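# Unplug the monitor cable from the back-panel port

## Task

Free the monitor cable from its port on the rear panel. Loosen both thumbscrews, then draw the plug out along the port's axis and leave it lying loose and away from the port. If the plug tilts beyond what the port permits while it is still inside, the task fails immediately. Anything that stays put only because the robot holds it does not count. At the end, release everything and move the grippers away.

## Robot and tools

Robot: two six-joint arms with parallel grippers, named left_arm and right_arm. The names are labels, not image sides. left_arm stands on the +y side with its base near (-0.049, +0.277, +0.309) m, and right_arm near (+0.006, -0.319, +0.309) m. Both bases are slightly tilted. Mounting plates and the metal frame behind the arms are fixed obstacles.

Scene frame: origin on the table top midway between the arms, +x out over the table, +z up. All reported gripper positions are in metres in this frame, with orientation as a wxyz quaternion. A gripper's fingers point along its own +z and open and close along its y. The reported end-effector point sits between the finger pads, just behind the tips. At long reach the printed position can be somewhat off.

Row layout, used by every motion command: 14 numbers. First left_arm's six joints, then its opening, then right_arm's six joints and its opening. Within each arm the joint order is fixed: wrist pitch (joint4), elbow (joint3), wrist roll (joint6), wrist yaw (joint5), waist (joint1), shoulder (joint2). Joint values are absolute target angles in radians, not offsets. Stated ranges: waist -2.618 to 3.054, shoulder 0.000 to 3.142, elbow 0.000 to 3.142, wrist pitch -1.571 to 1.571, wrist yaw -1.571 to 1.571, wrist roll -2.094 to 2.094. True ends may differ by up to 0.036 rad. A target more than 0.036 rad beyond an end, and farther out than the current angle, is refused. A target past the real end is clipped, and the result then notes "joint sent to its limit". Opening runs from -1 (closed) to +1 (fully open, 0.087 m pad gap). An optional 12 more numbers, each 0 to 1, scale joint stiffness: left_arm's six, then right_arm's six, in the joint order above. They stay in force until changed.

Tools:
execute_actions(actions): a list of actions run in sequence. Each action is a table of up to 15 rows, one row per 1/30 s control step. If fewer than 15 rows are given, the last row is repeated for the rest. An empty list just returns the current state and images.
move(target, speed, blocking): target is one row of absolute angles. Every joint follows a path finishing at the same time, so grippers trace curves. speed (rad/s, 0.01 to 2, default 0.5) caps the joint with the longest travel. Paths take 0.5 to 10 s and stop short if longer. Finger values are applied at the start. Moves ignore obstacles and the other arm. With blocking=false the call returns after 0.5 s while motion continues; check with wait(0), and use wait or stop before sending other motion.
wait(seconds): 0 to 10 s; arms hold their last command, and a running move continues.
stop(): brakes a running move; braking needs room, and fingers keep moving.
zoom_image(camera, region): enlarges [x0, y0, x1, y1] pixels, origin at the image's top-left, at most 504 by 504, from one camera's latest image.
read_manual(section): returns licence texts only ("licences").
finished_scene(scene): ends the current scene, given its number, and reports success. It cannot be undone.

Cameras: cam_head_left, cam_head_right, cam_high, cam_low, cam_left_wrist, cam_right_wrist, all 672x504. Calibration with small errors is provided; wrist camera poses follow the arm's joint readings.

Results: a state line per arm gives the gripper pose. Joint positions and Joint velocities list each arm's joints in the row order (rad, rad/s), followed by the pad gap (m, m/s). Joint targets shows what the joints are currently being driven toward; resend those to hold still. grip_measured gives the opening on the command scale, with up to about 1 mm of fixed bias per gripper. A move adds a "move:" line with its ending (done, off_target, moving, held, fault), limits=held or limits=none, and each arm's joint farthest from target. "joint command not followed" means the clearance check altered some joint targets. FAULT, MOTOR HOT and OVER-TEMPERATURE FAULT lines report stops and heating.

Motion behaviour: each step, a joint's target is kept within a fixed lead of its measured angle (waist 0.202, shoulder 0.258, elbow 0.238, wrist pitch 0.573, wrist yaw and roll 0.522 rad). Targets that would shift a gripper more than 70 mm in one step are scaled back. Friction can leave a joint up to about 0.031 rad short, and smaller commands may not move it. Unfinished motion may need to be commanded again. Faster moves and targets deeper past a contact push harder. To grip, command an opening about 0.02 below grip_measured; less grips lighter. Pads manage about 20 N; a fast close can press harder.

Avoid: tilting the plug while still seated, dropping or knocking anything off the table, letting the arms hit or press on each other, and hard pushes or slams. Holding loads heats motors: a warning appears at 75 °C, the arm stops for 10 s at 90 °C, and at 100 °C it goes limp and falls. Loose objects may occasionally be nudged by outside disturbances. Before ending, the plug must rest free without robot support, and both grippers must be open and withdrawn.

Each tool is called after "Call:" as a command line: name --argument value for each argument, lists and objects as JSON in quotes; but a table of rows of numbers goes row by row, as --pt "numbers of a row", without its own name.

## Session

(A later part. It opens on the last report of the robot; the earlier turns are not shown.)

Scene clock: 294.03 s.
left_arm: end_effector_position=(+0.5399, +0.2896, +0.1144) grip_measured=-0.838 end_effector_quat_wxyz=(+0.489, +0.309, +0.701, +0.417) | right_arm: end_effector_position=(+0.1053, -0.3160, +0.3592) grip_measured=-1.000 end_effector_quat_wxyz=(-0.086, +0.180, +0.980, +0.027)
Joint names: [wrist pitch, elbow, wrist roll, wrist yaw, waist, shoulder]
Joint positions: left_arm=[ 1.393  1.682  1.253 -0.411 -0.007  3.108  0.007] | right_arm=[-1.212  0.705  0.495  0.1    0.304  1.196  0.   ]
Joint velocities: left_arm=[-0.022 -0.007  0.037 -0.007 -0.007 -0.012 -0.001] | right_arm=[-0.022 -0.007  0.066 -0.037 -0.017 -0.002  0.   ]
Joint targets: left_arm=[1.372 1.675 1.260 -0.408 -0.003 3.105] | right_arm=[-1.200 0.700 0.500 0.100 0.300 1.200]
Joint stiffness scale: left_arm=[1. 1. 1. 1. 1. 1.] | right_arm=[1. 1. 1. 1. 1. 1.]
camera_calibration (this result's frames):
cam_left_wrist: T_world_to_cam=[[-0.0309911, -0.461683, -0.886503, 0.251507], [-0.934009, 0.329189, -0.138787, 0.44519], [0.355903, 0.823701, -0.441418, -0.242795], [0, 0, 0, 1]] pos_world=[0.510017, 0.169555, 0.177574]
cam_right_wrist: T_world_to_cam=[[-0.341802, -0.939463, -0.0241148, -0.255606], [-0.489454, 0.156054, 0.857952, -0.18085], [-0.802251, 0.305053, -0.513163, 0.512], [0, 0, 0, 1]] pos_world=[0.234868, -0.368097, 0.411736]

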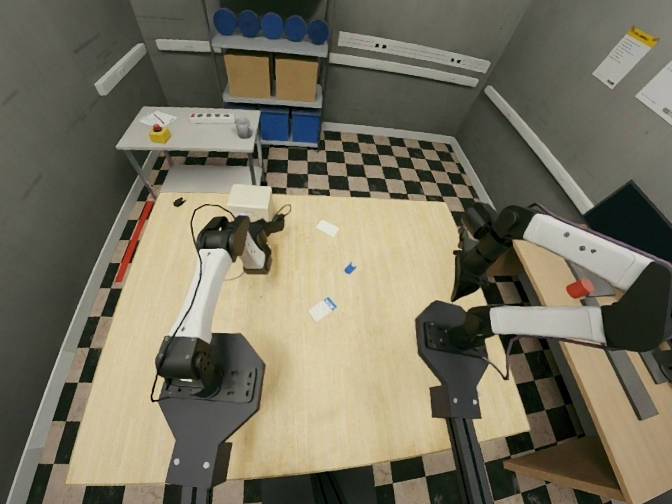

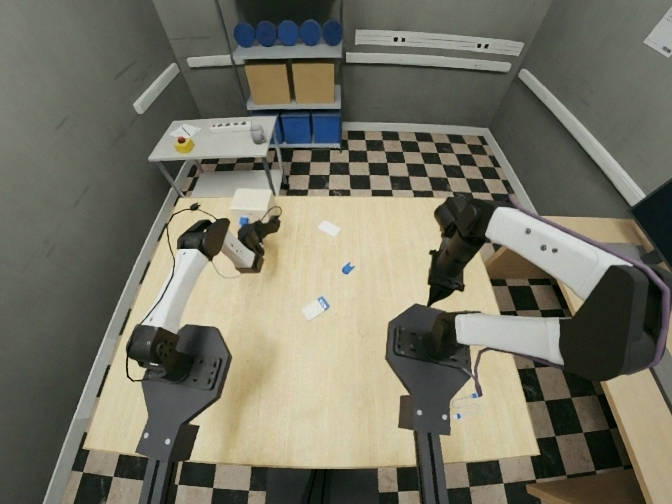

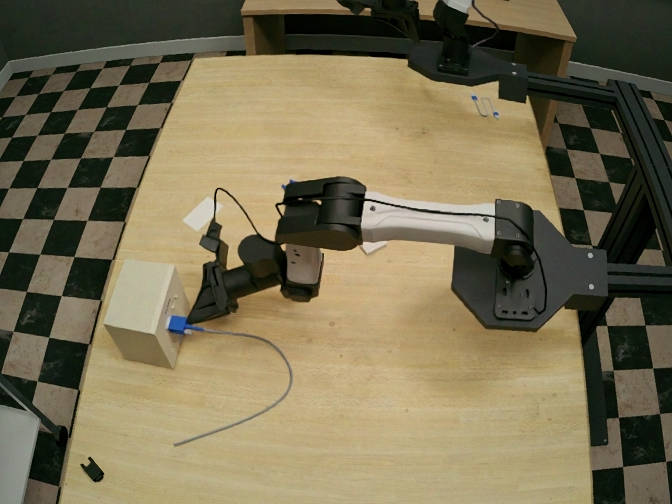

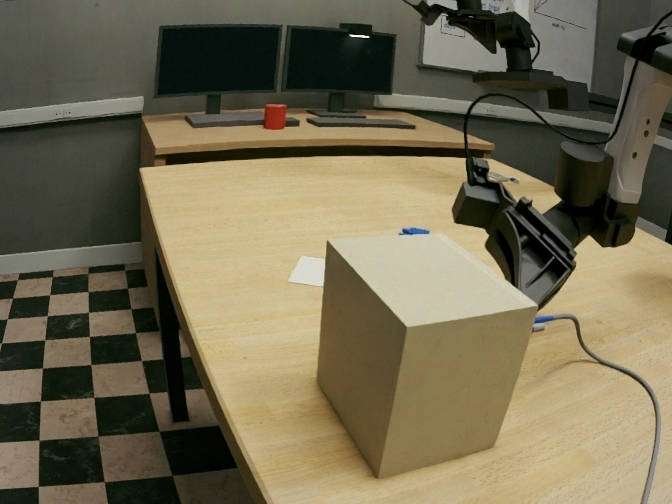

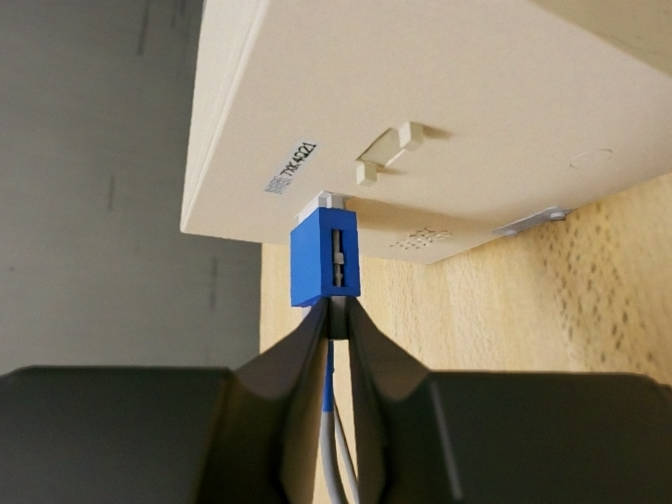

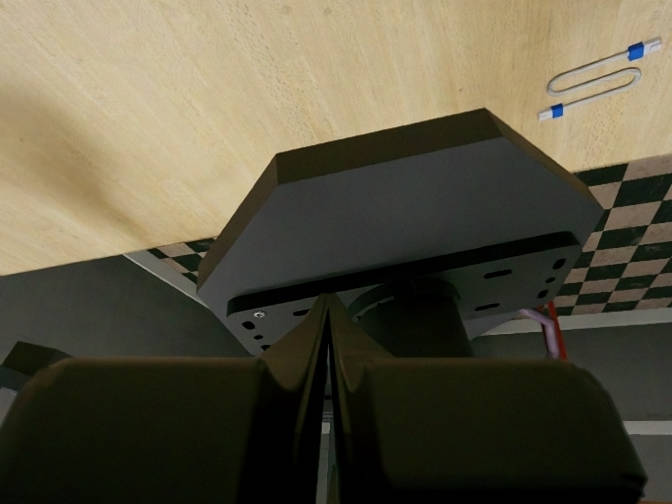

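Call:
execute_actions --actions '[[[1.345,1.661,1.2,-0.393,0.002,3.096,-1,-1.2,0.7,0.5,0.1,0.3,1.2,-1],[1.307,1.64,1.1,-0.372,0.005,3.076,-1,-1.2,0.7,0.5,0.1,0.3,1.2,-1],[1.271,1.613,1.005,-0.346,0.01,3.049,-1,-1.2,0.7,0.5,0.1,0.3,1.2,-1],[1.25,1.588,0.949,-0.329,0.015,3.022,-1,-1.2,0.7,0.5,0.1,0.3,1.2,-1],[1.228,1.564,0.893,-0.308,0.022,2.997,-1,-1.2,0.7,0.5,0.1,0.3,1.2,-1],[1.206,1.542,0.837,-0.283,0.03,2.972,-1,-1.2,0.7,0.5,0.1,0.3,1.2,-1],[1.184,1.522,0.781,-0.26,0.038,2.948,-1,-1.2,0.7,0.5,0.1,0.3,1.2,-1],[1.161,1.503,0.725,-0.232,0.047,2.925,-1,-1.2,0.7,0.5,0.1,0.3,1.2,-1],[1.139,1.487,0.669,-0.203,0.057,2.902,-1,-1.2,0.7,0.5,0.1,0.3,1.2,-1],[1.116,1.471,0.613,-0.173,0.067,2.881,-1,-1.2,0.7,0.5,0.1,0.3,1.2,-1],[1.092,1.458,0.557,-0.139,0.08,2.86,-1,-1.2,0.7,0.5,0.1,0.3,1.2,-1],[1.068,1.446,0.501,-0.104,0.092,2.84,-1,-1.2,0.7,0.5,0.1,0.3,1.2,-1],[1.063,1.438,0.496,-0.1,0.099,2.826,-1,-1.2,0.7,0.5,0.1,0.3,1.2,-1],[1.068,1.434,0.505,-0.102,0.104,2.818,-1,-1.2,0.7,0.5,0.1,0.3,1.2,-1],[1.082,1.434,0.54,-0.123,0.101,2.818,-1,-1.2,0.7,0.5,0.1,0.3,1.2,-1]],[[1.092,1.434,0.56,-0.134,0.101,2.818,-1,-1.2,0.7,0.5,0.1,0.3,1.2,-1],[1.097,1.434,0.575,-0.138,0.101,2.818,-0.68,-1.2,0.7,0.5,0.1,0.3,1.2,-1],[1.105,1.445,0.585,-0.145,0.096,2.825,-0.68,-1.2,0.7,0.5,0.1,0.3,1.2,-1],[1.12,1.457,0.6,-0.158,0.09,2.835,-0.68,-1.2,0.7,0.5,0.1,0.3,1.2,-1],[1.15,1.472,0.66,-0.195,0.083,2.848,-0.68,-1.2,0.7,0.5,0.1,0.3,1.2,-1],[1.205,1.481,0.79,-0.272,0.07,2.865,-0.68,-1.2,0.7,0.5,0.1,0.3,1.2,-1],[1.235,1.493,0.855,-0.308,0.058,2.885,-0.68,-1.2,0.7,0.5,0.1,0.3,1.2,-1],[1.257,1.506,0.91,-0.333,0.046,2.906,-0.68,-1.2,0.7,0.5,0.1,0.3,1.2,-1],[1.28,1.522,0.966,-0.353,0.037,2.927,-0.68,-1.2,0.7,0.5,0.1,0.3,1.2,-1],[1.301,1.538,1.022,-0.375,0.028,2.95,-0.68,-1.2,0.7,0.5,0.1,0.3,1.2,-1],[1.324,1.557,1.078,-0.394,0.019,2.973,-0.68,-1.2,0.7,0.5,0.1,0.3,1.2,-1],[1.346,1.577,1.134,-0.408,0.011,2.997,-0.68,-1.2,0.7,0.5,0.1,0.3,1.2,-1],[1.368,1.599,1.19,-0.425,0.005,3.022,-0.68,-1.2,0.7,0.5,0.1,0.3,1.2,-1],[1.39,1.623,1.246,-0.435,-0.001,3.047,-0.68,-1.2,0.7,0.5,0.1,0.3,1.2,-1],[1.41,1.648,1.302,-0.444,-0.006,3.074,-0.68,-1.2,0.7,0.5,0.1,0.3,1.2,-1]],[[1.43,1.675,1.358,-0.453,-0.01,3.101,-0.68,-1.2,0.7,0.5,0.1,0.3,1.2,-1],[1.428,1.693,1.35,-0.446,-0.012,3.118,-0.68,-1.2,0.7,0.5,0.1,0.3,1.2,-1],[1.414,1.701,1.32,-0.437,-0.013,3.126,-0.68,-1.2,0.7,0.5,0.1,0.3,1.2,-1],[1.402,1.701,1.29,-0.43,-0.013,3.126,-0.68,-1.2,0.7,0.5,0.1,0.3,1.2,-1],[1.396,1.701,1.278,-0.425,-0.013,3.126,-0.72,-1.2,0.7,0.5,0.1,0.3,1.2,-1],[1.396,1.701,1.275,-0.425,-0.013,3.126,-0.76,-1.2,0.7,0.5,0.1,0.3,1.2,-1],[1.39,1.695,1.27,-0.42,-0.01,3.12,-0.8,-1.2,0.7,0.5,0.1,0.3,1.2,-1],[1.38,1.685,1.263,-0.413,-0.006,3.11,-0.85,-1.2,0.7,0.5,0.1,0.3,1.2,-1],[1.372,1.675,1.26,-0.408,-0.003,3.105,-1,-1.2,0.7,0.5,0.1,0.3,1.2,-1]],[[1.345,1.661,1.2,-0.393,0.002,3.096,-1,-1.2,0.7,0.5,0.1,0.3,1.2,-1],[1.307,1.64,1.1,-0.372,0.005,3.076,-1,-1.2,0.7,0.5,0.1,0.3,1.2,-1],[1.271,1.613,1.005,-0.346,0.01,3.049,-1,-1.2,0.7,0.5,0.1,0.3,1.2,-1],[1.25,1.588,0.949,-0.329,0.015,3.022,-1,-1.2,0.7,0.5,0.1,0.3,1.2,-1],[1.228,1.564,0.893,-0.308,0.022,2.997,-1,-1.2,0.7,0.5,0.1,0.3,1.2,-1],[1.206,1.542,0.837,-0.283,0.03,2.972,-1,-1.2,0.7,0.5,0.1,0.3,1.2,-1],[1.184,1.522,0.781,-0.26,0.038,2.948,-1,-1.2,0.7,0.5,0.1,0.3,1.2,-1],[1.161,1.503,0.725,-0.232,0.047,2.925,-1,-1.2,0.7,0.5,0.1,0.3,1.2,-1],[1.139,1.487,0.669,-0.203,0.057,2.902,-1,-1.2,0.7,0.5,0.1,0.3,1.2,-1],[1.116,1.471,0.613,-0.173,0.067,2.881,-1,-1.2,0.7,0.5,0.1,0.3,1.2,-1],[1.092,1.458,0.557,-0.139,0.08,2.86,-1,-1.2,0.7,0.5,0.1,0.3,1.2,-1],[1.068,1.446,0.501,-0.104,0.092,2.84,-1,-1.2,0.7,0.5,0.1,0.3,1.2,-1],[1.063,1.438,0.496,-0.1,0.099,2.826,-1,-1.2,0.7,0.5,0.1,0.3,1.2,-1],[1.068,1.434,0.505,-0.102,0.104,2.818,-1,-1.2,0.7,0.5,0.1,0.3,1.2,-1],[1.082,1.434,0.54,-0.123,0.101,2.818,-1,-1.2,0.7,0.5,0.1,0.3,1.2,-1]],[[1.092,1.434,0.56,-0.134,0.101,2.818,-1,-1.2,0.7,0.5,0.1,0.3,1.2,-1],[1.097,1.434,0.575,-0.138,0.101,2.818,-0.68,-1.2,0.7,0.5,0.1,0.3,1.2,-1],[1.105,1.445,0.585,-0.145,0.096,2.825,-0.68,-1.2,0.7,0.5,0.1,0.3,1.2,-1],[1.12,1.457,0.6,-0.158,0.09,2.835,-0.68,-1.2,0.7,0.5,0.1,0.3,1.2,-1],[1.15,1.472,0.66,-0.195,0.083,2.848,-0.68,-1.2,0.7,0.5,0.1,0.3,1.2,-1],[1.205,1.481,0.79,-0.272,0.07,2.865,-0.68,-1.2,0.7,0.5,0.1,0.3,1.2,-1],[1.235,1.493,0.855,-0.308,0.058,2.885,-0.68,-1.2,0.7,0.5,0.1,0.3,1.2,-1],[1.257,1.506,0.91,-0.333,0.046,2.906,-0.68,-1.2,0.7,0.5,0.1,0.3,1.2,-1],[1.28,1.522,0.966,-0.353,0.037,2.927,-0.68,-1.2,0.7,0.5,0.1,0.3,1.2,-1],[1.301,1.538,1.022,-0.375,0.028,2.95,-0.68,-1.2,0.7,0.5,0.1,0.3,1.2,-1],[1.324,1.557,1.078,-0.394,0.019,2.973,-0.68,-1.2,0.7,0.5,0.1,0.3,1.2,-1],[1.346,1.577,1.134,-0.408,0.011,2.997,-0.68,-1.2,0.7,0.5,0.1,0.3,1.2,-1],[1.368,1.599,1.19,-0.425,0.005,3.022,-0.68,-1.2,0.7,0.5,0.1,0.3,1.2,-1],[1.39,1.623,1.246,-0.435,-0.001,3.047,-0.68,-1.2,0.7,0.5,0.1,0.3,1.2,-1],[1.41,1.648,1.302,-0.444,-0.006,3.074,-0.68,-1.2,0.7,0.5,0.1,0.3,1.2,-1]],[[1.43,1.675,1.358,-0.453,-0.01,3.101,-0.68,-1.2,0.7,0.5,0.1,0.3,1.2,-1],[1.428,1.693,1.35,-0.446,-0.012,3.118,-0.68,-1.2,0.7,0.5,0.1,0.3,1.2,-1],[1.414,1.701,1.32,-0.437,-0.013,3.126,-0.68,-1.2,0.7,0.5,0.1,0.3,1.2,-1],[1.402,1.701,1.29,-0.43,-0.013,3.126,-0.68,-1.2,0.7,0.5,0.1,0.3,1.2,-1],[1.396,1.701,1.278,-0.425,-0.013,3.126,-0.72,-1.2,0.7,0.5,0.1,0.3,1.2,-1],[1.396,1.701,1.275,-0.425,-0.013,3.126,-0.76,-1.2,0.7,0.5,0.1,0.3,1.2,-1],[1.39,1.695,1.27,-0.42,-0.01,3.12,-0.8,-1.2,0.7,0.5,0.1,0.3,1.2,-1],[1.38,1.685,1.263,-0.413,-0.006,3.11,-0.85,-1.2,0.7,0.5,0.1,0.3,1.2,-1],[1.372,1.675,1.26,-0.408,-0.003,3.105,-1,-1.2,0.7,0.5,0.1,0.3,1.2,-1]],[[1.345,1.661,1.2,-0.393,0.002,3.096,-1,-1.2,0.7,0.5,0.1,0.3,1.2,-1],[1.307,1.64,1.1,-0.372,0.005,3.076,-1,-1.2,0.7,0.5,0.1,0.3,1.2,-1],[1.271,1.613,1.005,-0.346,0.01,3.049,-1,-1.2,0.7,0.5,0.1,0.3,1.2,-1],[1.25,1.588,0.949,-0.329,0.015,3.022,-1,-1.2,0.7,0.5,0.1,0.3,1.2,-1],[1.228,1.564,0.893,-0.308,0.022,2.997,-1,-1.2,0.7,0.5,0.1,0.3,1.2,-1],[1.206,1.542,0.837,-0.283,0.03,2.972,-1,-1.2,0.7,0.5,0.1,0.3,1.2,-1],[1.184,1.522,0.781,-0.26,0.038,2.948,-1,-1.2,0.7,0.5,0.1,0.3,1.2,-1],[1.161,1.503,0.725,-0.232,0.047,2.925,-1,-1.2,0.7,0.5,0.1,0.3,1.2,-1],[1.139,1.487,0.669,-0.203,0.057,2.902,-1,-1.2,0.7,0.5,0.1,0.3,1.2,-1],[1.116,1.471,0.613,-0.173,0.067,2.881,-1,-1.2,0.7,0.5,0.1,0.3,1.2,-1],[1.092,1.458,0.557,-0.139,0.08,2.86,-1,-1.2,0.7,0.5,0.1,0.3,1.2,-1],[1.068,1.446,0.501,-0.104,0.092,2.84,-1,-1.2,0.7,0.5,0.1,0.3,1.2,-1],[1.063,1.438,0.496,-0.1,0.099,2.826,-1,-1.2,0.7,0.5,0.1,0.3,1.2,-1],[1.068,1.434,0.505,-0.102,0.104,2.818,-1,-1.2,0.7,0.5,0.1,0.3,1.2,-1],[1.082,1.434,0.54,-0.123,0.101,2.818,-1,-1.2,0.7,0.5,0.1,0.3,1.2,-1]],[[1.092,1.434,0.56,-0.134,0.101,2.818,-1,-1.2,0.7,0.5,0.1,0.3,1.2,-1],[1.097,1.434,0.575,-0.138,0.101,2.818,-0.68,-1.2,0.7,0.5,0.1,0.3,1.2,-1],[1.105,1.445,0.585,-0.145,0.096,2.825,-0.68,-1.2,0.7,0.5,0.1,0.3,1.2,-1],[1.12,1.457,0.6,-0.158,0.09,2.835,-0.68,-1.2,0.7,0.5,0.1,0.3,1.2,-1],[1.15,1.472,0.66,-0.195,0.083,2.848,-0.68,-1.2,0.7,0.5,0.1,0.3,1.2,-1],[1.205,1.481,0.79,-0.272,0.07,2.865,-0.68,-1.2,0.7,0.5,0.1,0.3,1.2,-1],[1.235,1.493,0.855,-0.308,0.058,2.885,-0.68,-1.2,0.7,0.5,0.1,0.3,1.2,-1],[1.257,1.506,0.91,-0.333,0.046,2.906,-0.68,-1.2,0.7,0.5,0.1,0.3,1.2,-1],[1.28,1.522,0.966,-0.353,0.037,2.927,-0.68,-1.2,0.7,0.5,0.1,0.3,1.2,-1],[1.301,1.538,1.022,-0.375,0.028,2.95,-0.68,-1.2,0.7,0.5,0.1,0.3,1.2,-1],[1.324,1.557,1.078,-0.394,0.019,2.973,-0.68,-1.2,0.7,0.5,0.1,0.3,1.2,-1],[1.346,1.577,1.134,-0.408,0.011,2.997,-0.68,-1.2,0.7,0.5,0.1,0.3,1.2,-1],[1.368,1.599,1.19,-0.425,0.005,3.022,-0.68,-1.2,0.7,0.5,0.1,0.3,1.2,-1],[1.39,1.623,1.246,-0.435,-0.001,3.047,-0.68,-1.2,0.7,0.5,0.1,0.3,1.2,-1],[1.41,1.648,1.302,-0.444,-0.006,3.074,-0.68,-1.2,0.7,0.5,0.1,0.3,1.2,-1]],[[1.43,1.675,1.358,-0.453,-0.01,3.101,-0.68,-1.2,0.7,0.5,0.1,0.3,1.2,-1],[1.428,1.693,1.35,-0.446,-0.012,3.118,-0.68,-1.2,0.7,0.5,0.1,0.3,1.2,-1],[1.414,1.701,1.32,-0.437,-0.013,3.126,-0.68,-1.2,0.7,0.5,0.1,0.3,1.2,-1],[1.402,1.701,1.29,-0.43,-0.013,3.126,-0.68,-1.2,0.7,0.5,0.1,0.3,1.2,-1],[1.396,1.701,1.278,-0.425,-0.013,3.126,-0.72,-1.2,0.7,0.5,0.1,0.3,1.2,-1],[1.396,1.701,1.275,-0.425,-0.013,3.126,-0.76,-1.2,0.7,0.5,0.1,0.3,1.2,-1],[1.39,1.695,1.27,-0.42,-0.01,3.12,-0.8,-1.2,0.7,0.5,0.1,0.3,1.2,-1],[1.38,1.685,1.263,-0.413,-0.006,3.11,-0.85,-1.2,0.7,0.5,0.1,0.3,1.2,-1],[1.372,1.675,1.26,-0.408,-0.003,3.105,-1,-1.2,0.7,0.5,0.1,0.3,1.2,-1]],[[1.345,1.661,1.2,-0.393,0.002,3.096,-1,-1.2,0.7,0.5,0.1,0.3,1.2,-1],[1.307,1.64,1.1,-0.372,0.005,3.076,-1,-1.2,0.7,0.5,0.1,0.3,1.2,-1],[1.271,1.613,1.005,-0.346,0.01,3.049,-1,-1.2,0.7,0.5,0.1,0.3,1.2,-1],[1.25,1.588,0.949,-0.329,0.015,3.022,-1,-1.2,0.7,0.5,0.1,0.3,1.2,-1],[1.228,1.564,0.893,-0.308,0.022,2.997,-1,-1.2,0.7,0.5,0.1,0.3,1.2,-1],[1.206,1.542,0.837,-0.283,0.03,2.972,-1,-1.2,0.7,0.5,0.1,0.3,1.2,-1],[1.184,1.522,0.781,-0.26,0.038,2.948,-1,-1.2,0.7,0.5,0.1,0.3,1.2,-1],[1.161,1.503,0.725,-0.232,0.047,2.925,-1,-1.2,0.7,0.5,0.1,0.3,1.2,-1],[1.139,1.487,0.669,-0.203,0.057,2.902,-1,-1.2,0.7,0.5,0.1,0.3,1.2,-1],[1.116,1.471,0.613,-0.173,0.067,2.881,-1,-1.2,0.7,0.5,0.1,0.3,1.2,-1],[1.092,1.458,0.557,-0.139,0.08,2.86,-1,-1.2,0.7,0.5,0.1,0.3,1.2,-1],[1.068,1.446,0.501,-0.104,0.092,2.84,-1,-1.2,0.7,0.5,0.1,0.3,1.2,-1],[1.063,1.438,0.496,-0.1,0.099,2.826,-1,-1.2,0.7,0.5,0.1,0.3,1.2,-1],[1.068,1.434,0.505,-0.102,0.104,2.818,-1,-1.2,0.7,0.5,0.1,0.3,1.2,-1],[1.082,1.434,0.54,-0.123,0.101,2.818,-1,-1.2,0.7,0.5,0.1,0.3,1.2,-1]],[[1.092,1.434,0.56,-0.134,0.101,2.818,-1,-1.2,0.7,0.5,0.1,0.3,1.2,-1],[1.097,1.434,0.575,-0.138,0.101,2.818,-0.68,-1.2,0.7,0.5,0.1,0.3,1.2,-1],[1.105,1.445,0.585,-0.145,0.096,2.825,-0.68,-1.2,0.7,0.5,0.1,0.3,1.2,-1],[1.12,1.457,0.6,-0.158,0.09,2.835,-0.68,-1.2,0.7,0.5,0.1,0.3,1.2,-1],[1.15,1.472,0.66,-0.195,0.083,2.848,-0.68,-1.2,0.7,0.5,0.1,0.3,1.2,-1],[1.205,1.481,0.79,-0.272,0.07,2.865,-0.68,-1.2,0.7,0.5,0.1,0.3,1.2,-1],[1.235,1.493,0.855,-0.308,0.058,2.885,-0.68,-1.2,0.7,0.5,0.1,0.3,1.2,-1],[1.257,1.506,0.91,-0.333,0.046,2.906,-0.68,-1.2,0.7,0.5,0.1,0.3,1.2,-1],[1.28,1.522,0.966,-0.353,0.037,2.927,-0.68,-1.2,0.7,0.5,0.1,0.3,1.2,-1],[1.301,1.538,1.022,-0.375,0.028,2.95,-0.68,-1.2,0.7,0.5,0.1,0.3,1.2,-1],[1.324,1.557,1.078,-0.394,0.019,2.973,-0.68,-1.2,0.7,0.5,0.1,0.3,1.2,-1],[1.346,1.577,1.134,-0.408,0.011,2.997,-0.68,-1.2,0.7,0.5,0.1,0.3,1.2,-1],[1.368,1.599,1.19,-0.425,0.005,3.022,-0.68,-1.2,0.7,0.5,0.1,0.3,1.2,-1],[1.39,1.623,1.246,-0.435,-0.001,3.047,-0.68,-1.2,0.7,0.5,0.1,0.3,1.2,-1],[1.41,1.648,1.302,-0.444,-0.006,3.074,-0.68,-1.2,0.7,0.5,0.1,0.3,1.2,-1]],[[1.43,1.675,1.358,-0.453,-0.01,3.101,-0.68,-1.2,0.7,0.5,0.1,0.3,1.2,-1],[1.428,1.693,1.35,-0.446,-0.012,3.118,-0.68,-1.2,0.7,0.5,0.1,0.3,1.2,-1],[1.414,1.701,1.32,-0.437,-0.013,3.126,-0.68,-1.2,0.7,0.5,0.1,0.3,1.2,-1],[1.402,1.701,1.29,-0.43,-0.013,3.126,-0.68,-1.2,0.7,0.5,0.1,0.3,1.2,-1],[1.396,1.701,1.278,-0.425,-0.013,3.126,-0.72,-1.2,0.7,0.5,0.1,0.3,1.2,-1],[1.396,1.701,1.275,-0.425,-0.013,3.126,-0.76,-1.2,0.7,0.5,0.1,0.3,1.2,-1],[1.39,1.695,1.27,-0.42,-0.01,3.12,-0.8,-1.2,0.7,0.5,0.1,0.3,1.2,-1],[1.38,1.685,1.263,-0.413,-0.006,3.11,-0.85,-1.2,0.7,0.5,0.1,0.3,1.2,-1],[1.372,1.675,1.26,-0.408,-0.003,3.105,-1,-1.2,0.7,0.5,0.1,0.3,1.2,-1]],[[1.345,1.661,1.2,-0.393,0.002,3.096,-1,-1.2,0.7,0.5,0.1,0.3,1.2,-1],[1.307,1.64,1.1,-0.372,0.005,3.076,-1,-1.2,0.7,0.5,0.1,0.3,1.2,-1],[1.271,1.613,1.005,-0.346,0.01,3.049,-1,-1.2,0.7,0.5,0.1,0.3,1.2,-1],[1.25,1.588,0.949,-0.329,0.015,3.022,-1,-1.2,0.7,0.5,0.1,0.3,1.2,-1],[1.228,1.564,0.893,-0.308,0.022,2.997,-1,-1.2,0.7,0.5,0.1,0.3,1.2,-1],[1.206,1.542,0.837,-0.283,0.03,2.972,-1,-1.2,0.7,0.5,0.1,0.3,1.2,-1],[1.184,1.522,0.781,-0.26,0.038,2.948,-1,-1.2,0.7,0.5,0.1,0.3,1.2,-1],[1.161,1.503,0.725,-0.232,0.047,2.925,-1,-1.2,0.7,0.5,0.1,0.3,1.2,-1],[1.139,1.487,0.669,-0.203,0.057,2.902,-1,-1.2,0.7,0.5,0.1,0.3,1.2,-1],[1.116,1.471,0.613,-0.173,0.067,2.881,-1,-1.2,0.7,0.5,0.1,0.3,1.2,-1],[1.092,1.458,0.557,-0.139,0.08,2.86,-1,-1.2,0.7,0.5,0.1,0.3,1.2,-1],[1.068,1.446,0.501,-0.104,0.092,2.84,-1,-1.2,0.7,0.5,0.1,0.3,1.2,-1],[1.063,1.438,0.496,-0.1,0.099,2.826,-1,-1.2,0.7,0.5,0.1,0.3,1.2,-1],[1.068,1.434,0.505,-0.102,0.104,2.818,-1,-1.2,0.7,0.5,0.1,0.3,1.2,-1],[1.082,1.434,0.54,-0.123,0.101,2.818,-1,-1.2,0.7,0.5,0.1,0.3,1.2,-1]],[[1.092,1.434,0.56,-0.134,0.101,2.818,-1,-1.2,0.7,0.5,0.1,0.3,1.2,-1],[1.097,1.434,0.575,-0.138,0.101,2.818,-0.68,-1.2,0.7,0.5,0.1,0.3,1.2,-1],[1.105,1.445,0.585,-0.145,0.096,2.825,-0.68,-1.2,0.7,0.5,0.1,0.3,1.2,-1],[1.12,1.457,0.6,-0.158,0.09,2.835,-0.68,-1.2,0.7,0.5,0.1,0.3,1.2,-1],[1.15,1.472,0.66,-0.195,0.083,2.848,-0.68,-1.2,0.7,0.5,0.1,0.3,1.2,-1],[1.205,1.481,0.79,-0.272,0.07,2.865,-0.68,-1.2,0.7,0.5,0.1,0.3,1.2,-1],[1.235,1.493,0.855,-0.308,0.058,2.885,-0.68,-1.2,0.7,0.5,0.1,0.3,1.2,-1],[1.257,1.506,0.91,-0.333,0.046,2.906,-0.68,-1.2,0.7,0.5,0.1,0.3,1.2,-1],[1.28,1.522,0.966,-0.353,0.037,2.927,-0.68,-1.2,0.7,0.5,0.1,0.3,1.2,-1],[1.301,1.538,1.022,-0.375,0.028,2.95,-0.68,-1.2,0.7,0.5,0.1,0.3,1.2,-1],[1.324,1.557,1.078,-0.394,0.019,2.973,-0.68,-1.2,0.7,0.5,0.1,0.3,1.2,-1],[1.346,1.577,1.134,-0.408,0.011,2.997,-0.68,-1.2,0.7,0.5,0.1,0.3,1.2,-1],[1.368,1.599,1.19,-0.425,0.005,3.022,-0.68,-1.2,0.7,0.5,0.1,0.3,1.2,-1],[1.39,1.623,1.246,-0.435,-0.001,3.047,-0.68,-1.2,0.7,0.5,0.1,0.3,1.2,-1],[1.41,1.648,1.302,-0.444,-0.006,3.074,-0.68,-1.2,0.7,0.5,0.1,0.3,1.2,-1]],[[1.43,1.675,1.358,-0.453,-0.01,3.101,-0.68,-1.2,0.7,0.5,0.1,0.3,1.2,-1],[1.428,1.693,1.35,-0.446,-0.012,3.118,-0.68,-1.2,0.7,0.5,0.1,0.3,1.2,-1],[1.414,1.701,1.32,-0.437,-0.013,3.126,-0.68,-1.2,0.7,0.5,0.1,0.3,1.2,-1],[1.402,1.701,1.29,-0.43,-0.013,3.126,-0.68,-1.2,0.7,0.5,0.1,0.3,1.2,-1],[1.396,1.701,1.278,-0.425,-0.013,3.126,-0.72,-1.2,0.7,0.5,0.1,0.3,1.2,-1],[1.396,1.701,1.275,-0.425,-0.013,3.126,-0.76,-1.2,0.7,0.5,0.1,0.3,1.2,-1],[1.39,1.695,1.27,-0.42,-0.01,3.12,-0.8,-1.2,0.7,0.5,0.1,0.3,1.2,-1],[1.38,1.685,1.263,-0.413,-0.006,3.11,-0.85,-1.2,0.7,0.5,0.1,0.3,1.2,-1],[1.372,1.675,1.26,-0.408,-0.003,3.105,-1,-1.2,0.7,0.5,0.1,0.3,1.2,-1]]]'

Call:
zoom_image --camera "cam_left_wrist" --region '[260, 190, 420, 390]'

Scene clock: 307.67 s.
left_arm: end_effector_position=(+0.5399, +0.2897, +0.1144) grip_measured=-0.838 end_effector_quat_wxyz=(+0.489, +0.309, +0.701, +0.417) | right_arm: end_effector_position=(+0.1053, -0.3160, +0.3592) grip_measured=-1.000 end_effector_quat_wxyz=(-0.086, +0.180, +0.980, +0.027)
Joint names: [wrist pitch, elbow, wrist roll, wrist yaw, waist, shoulder]
Joint positions: left_arm=[ 1.393  1.682  1.254 -0.411 -0.007  3.108  0.007] | right_arm=[-1.212  0.705  0.495  0.1    0.304  1.196  0.   ]
Joint velocities: left_arm=[ 0.022  0.007 -0.007 -0.022 -0.012  0.012 -0.   ] | right_arm=[ 0.066 -0.007  0.081  0.007 -0.007  0.002  0.   ]
Joint targets: left_arm=[1.372 1.675 1.260 -0.408 -0.003 3.105] | right_arm=[-1.200 0.700 0.500 0.100 0.300 1.200]
Joint stiffness scale: left_arm=[1. 1. 1. 1. 1. 1.] | right_arm=[1. 1. 1. 1. 1. 1.]
camera_calibration (this result's frames):
cam_left_wrist: T_world_to_cam=[[-0.0310045, -0.46133, -0.886687, 0.251469], [-0.934134, 0.32896, -0.13849, 0.445237], [0.355574, 0.82399, -0.441143, -0.242771], [0, 0, 0, 1]] pos_world=[0.510031, 0.169586, 0.177538]
cam_right_wrist: T_world_to_cam=[[-0.341802, -0.939463, -0.0241148, -0.255606], [-0.489454, 0.156054, 0.857952, -0.18085], [-0.802251, 0.305053, -0.513163, 0.512], [0, 0, 0, 1]] pos_world=[0.234868, -0.368097, 0.411736]

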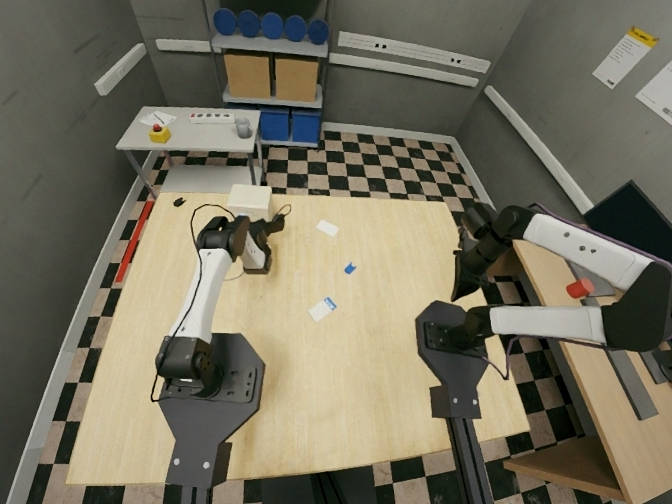

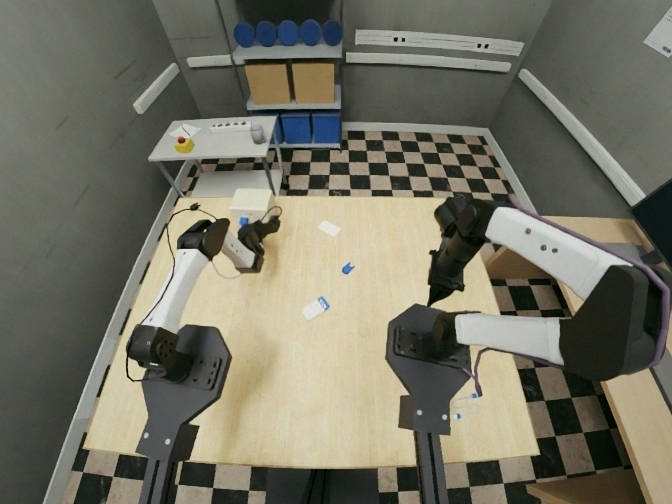

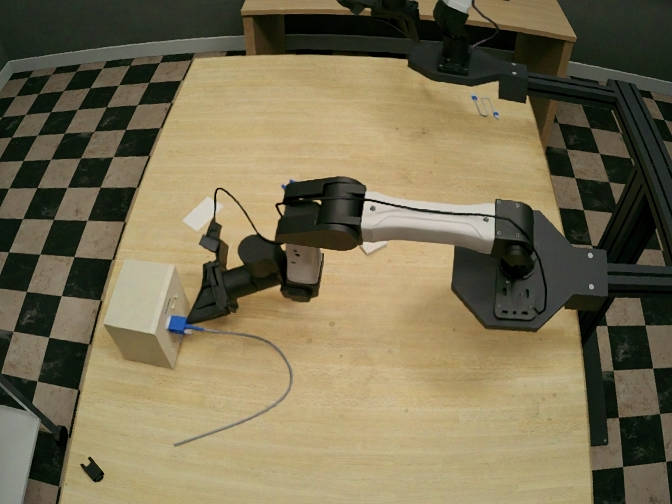

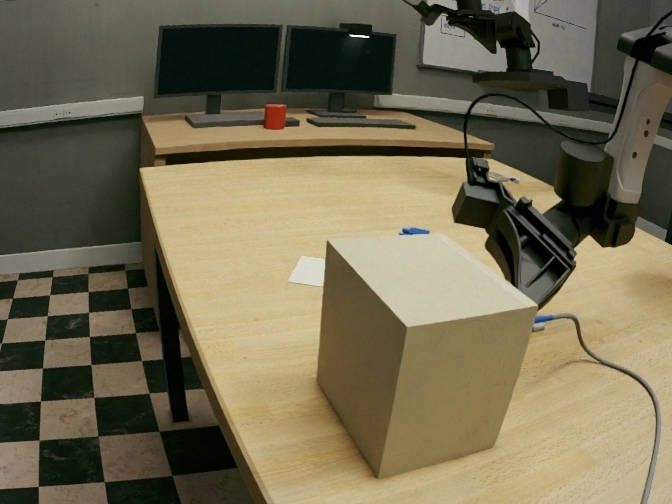

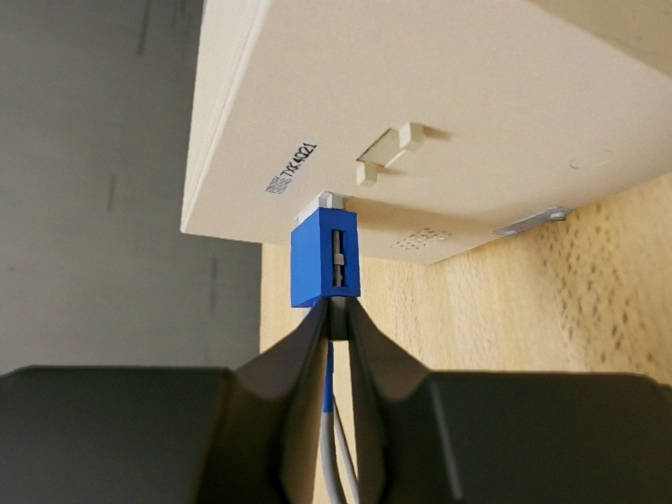

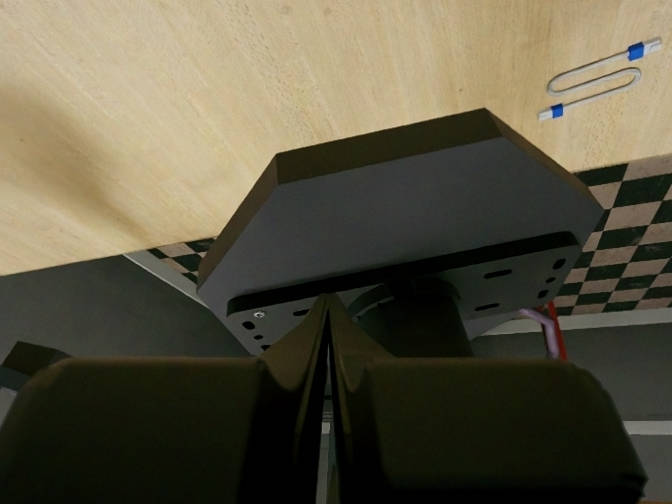

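Region (260, 190, 420, 390) of cam_left_wrist's 672x504 image, scaled by 2.520, with more detail than that image has; it fills the left 403 columns of this view, and the rest is white.

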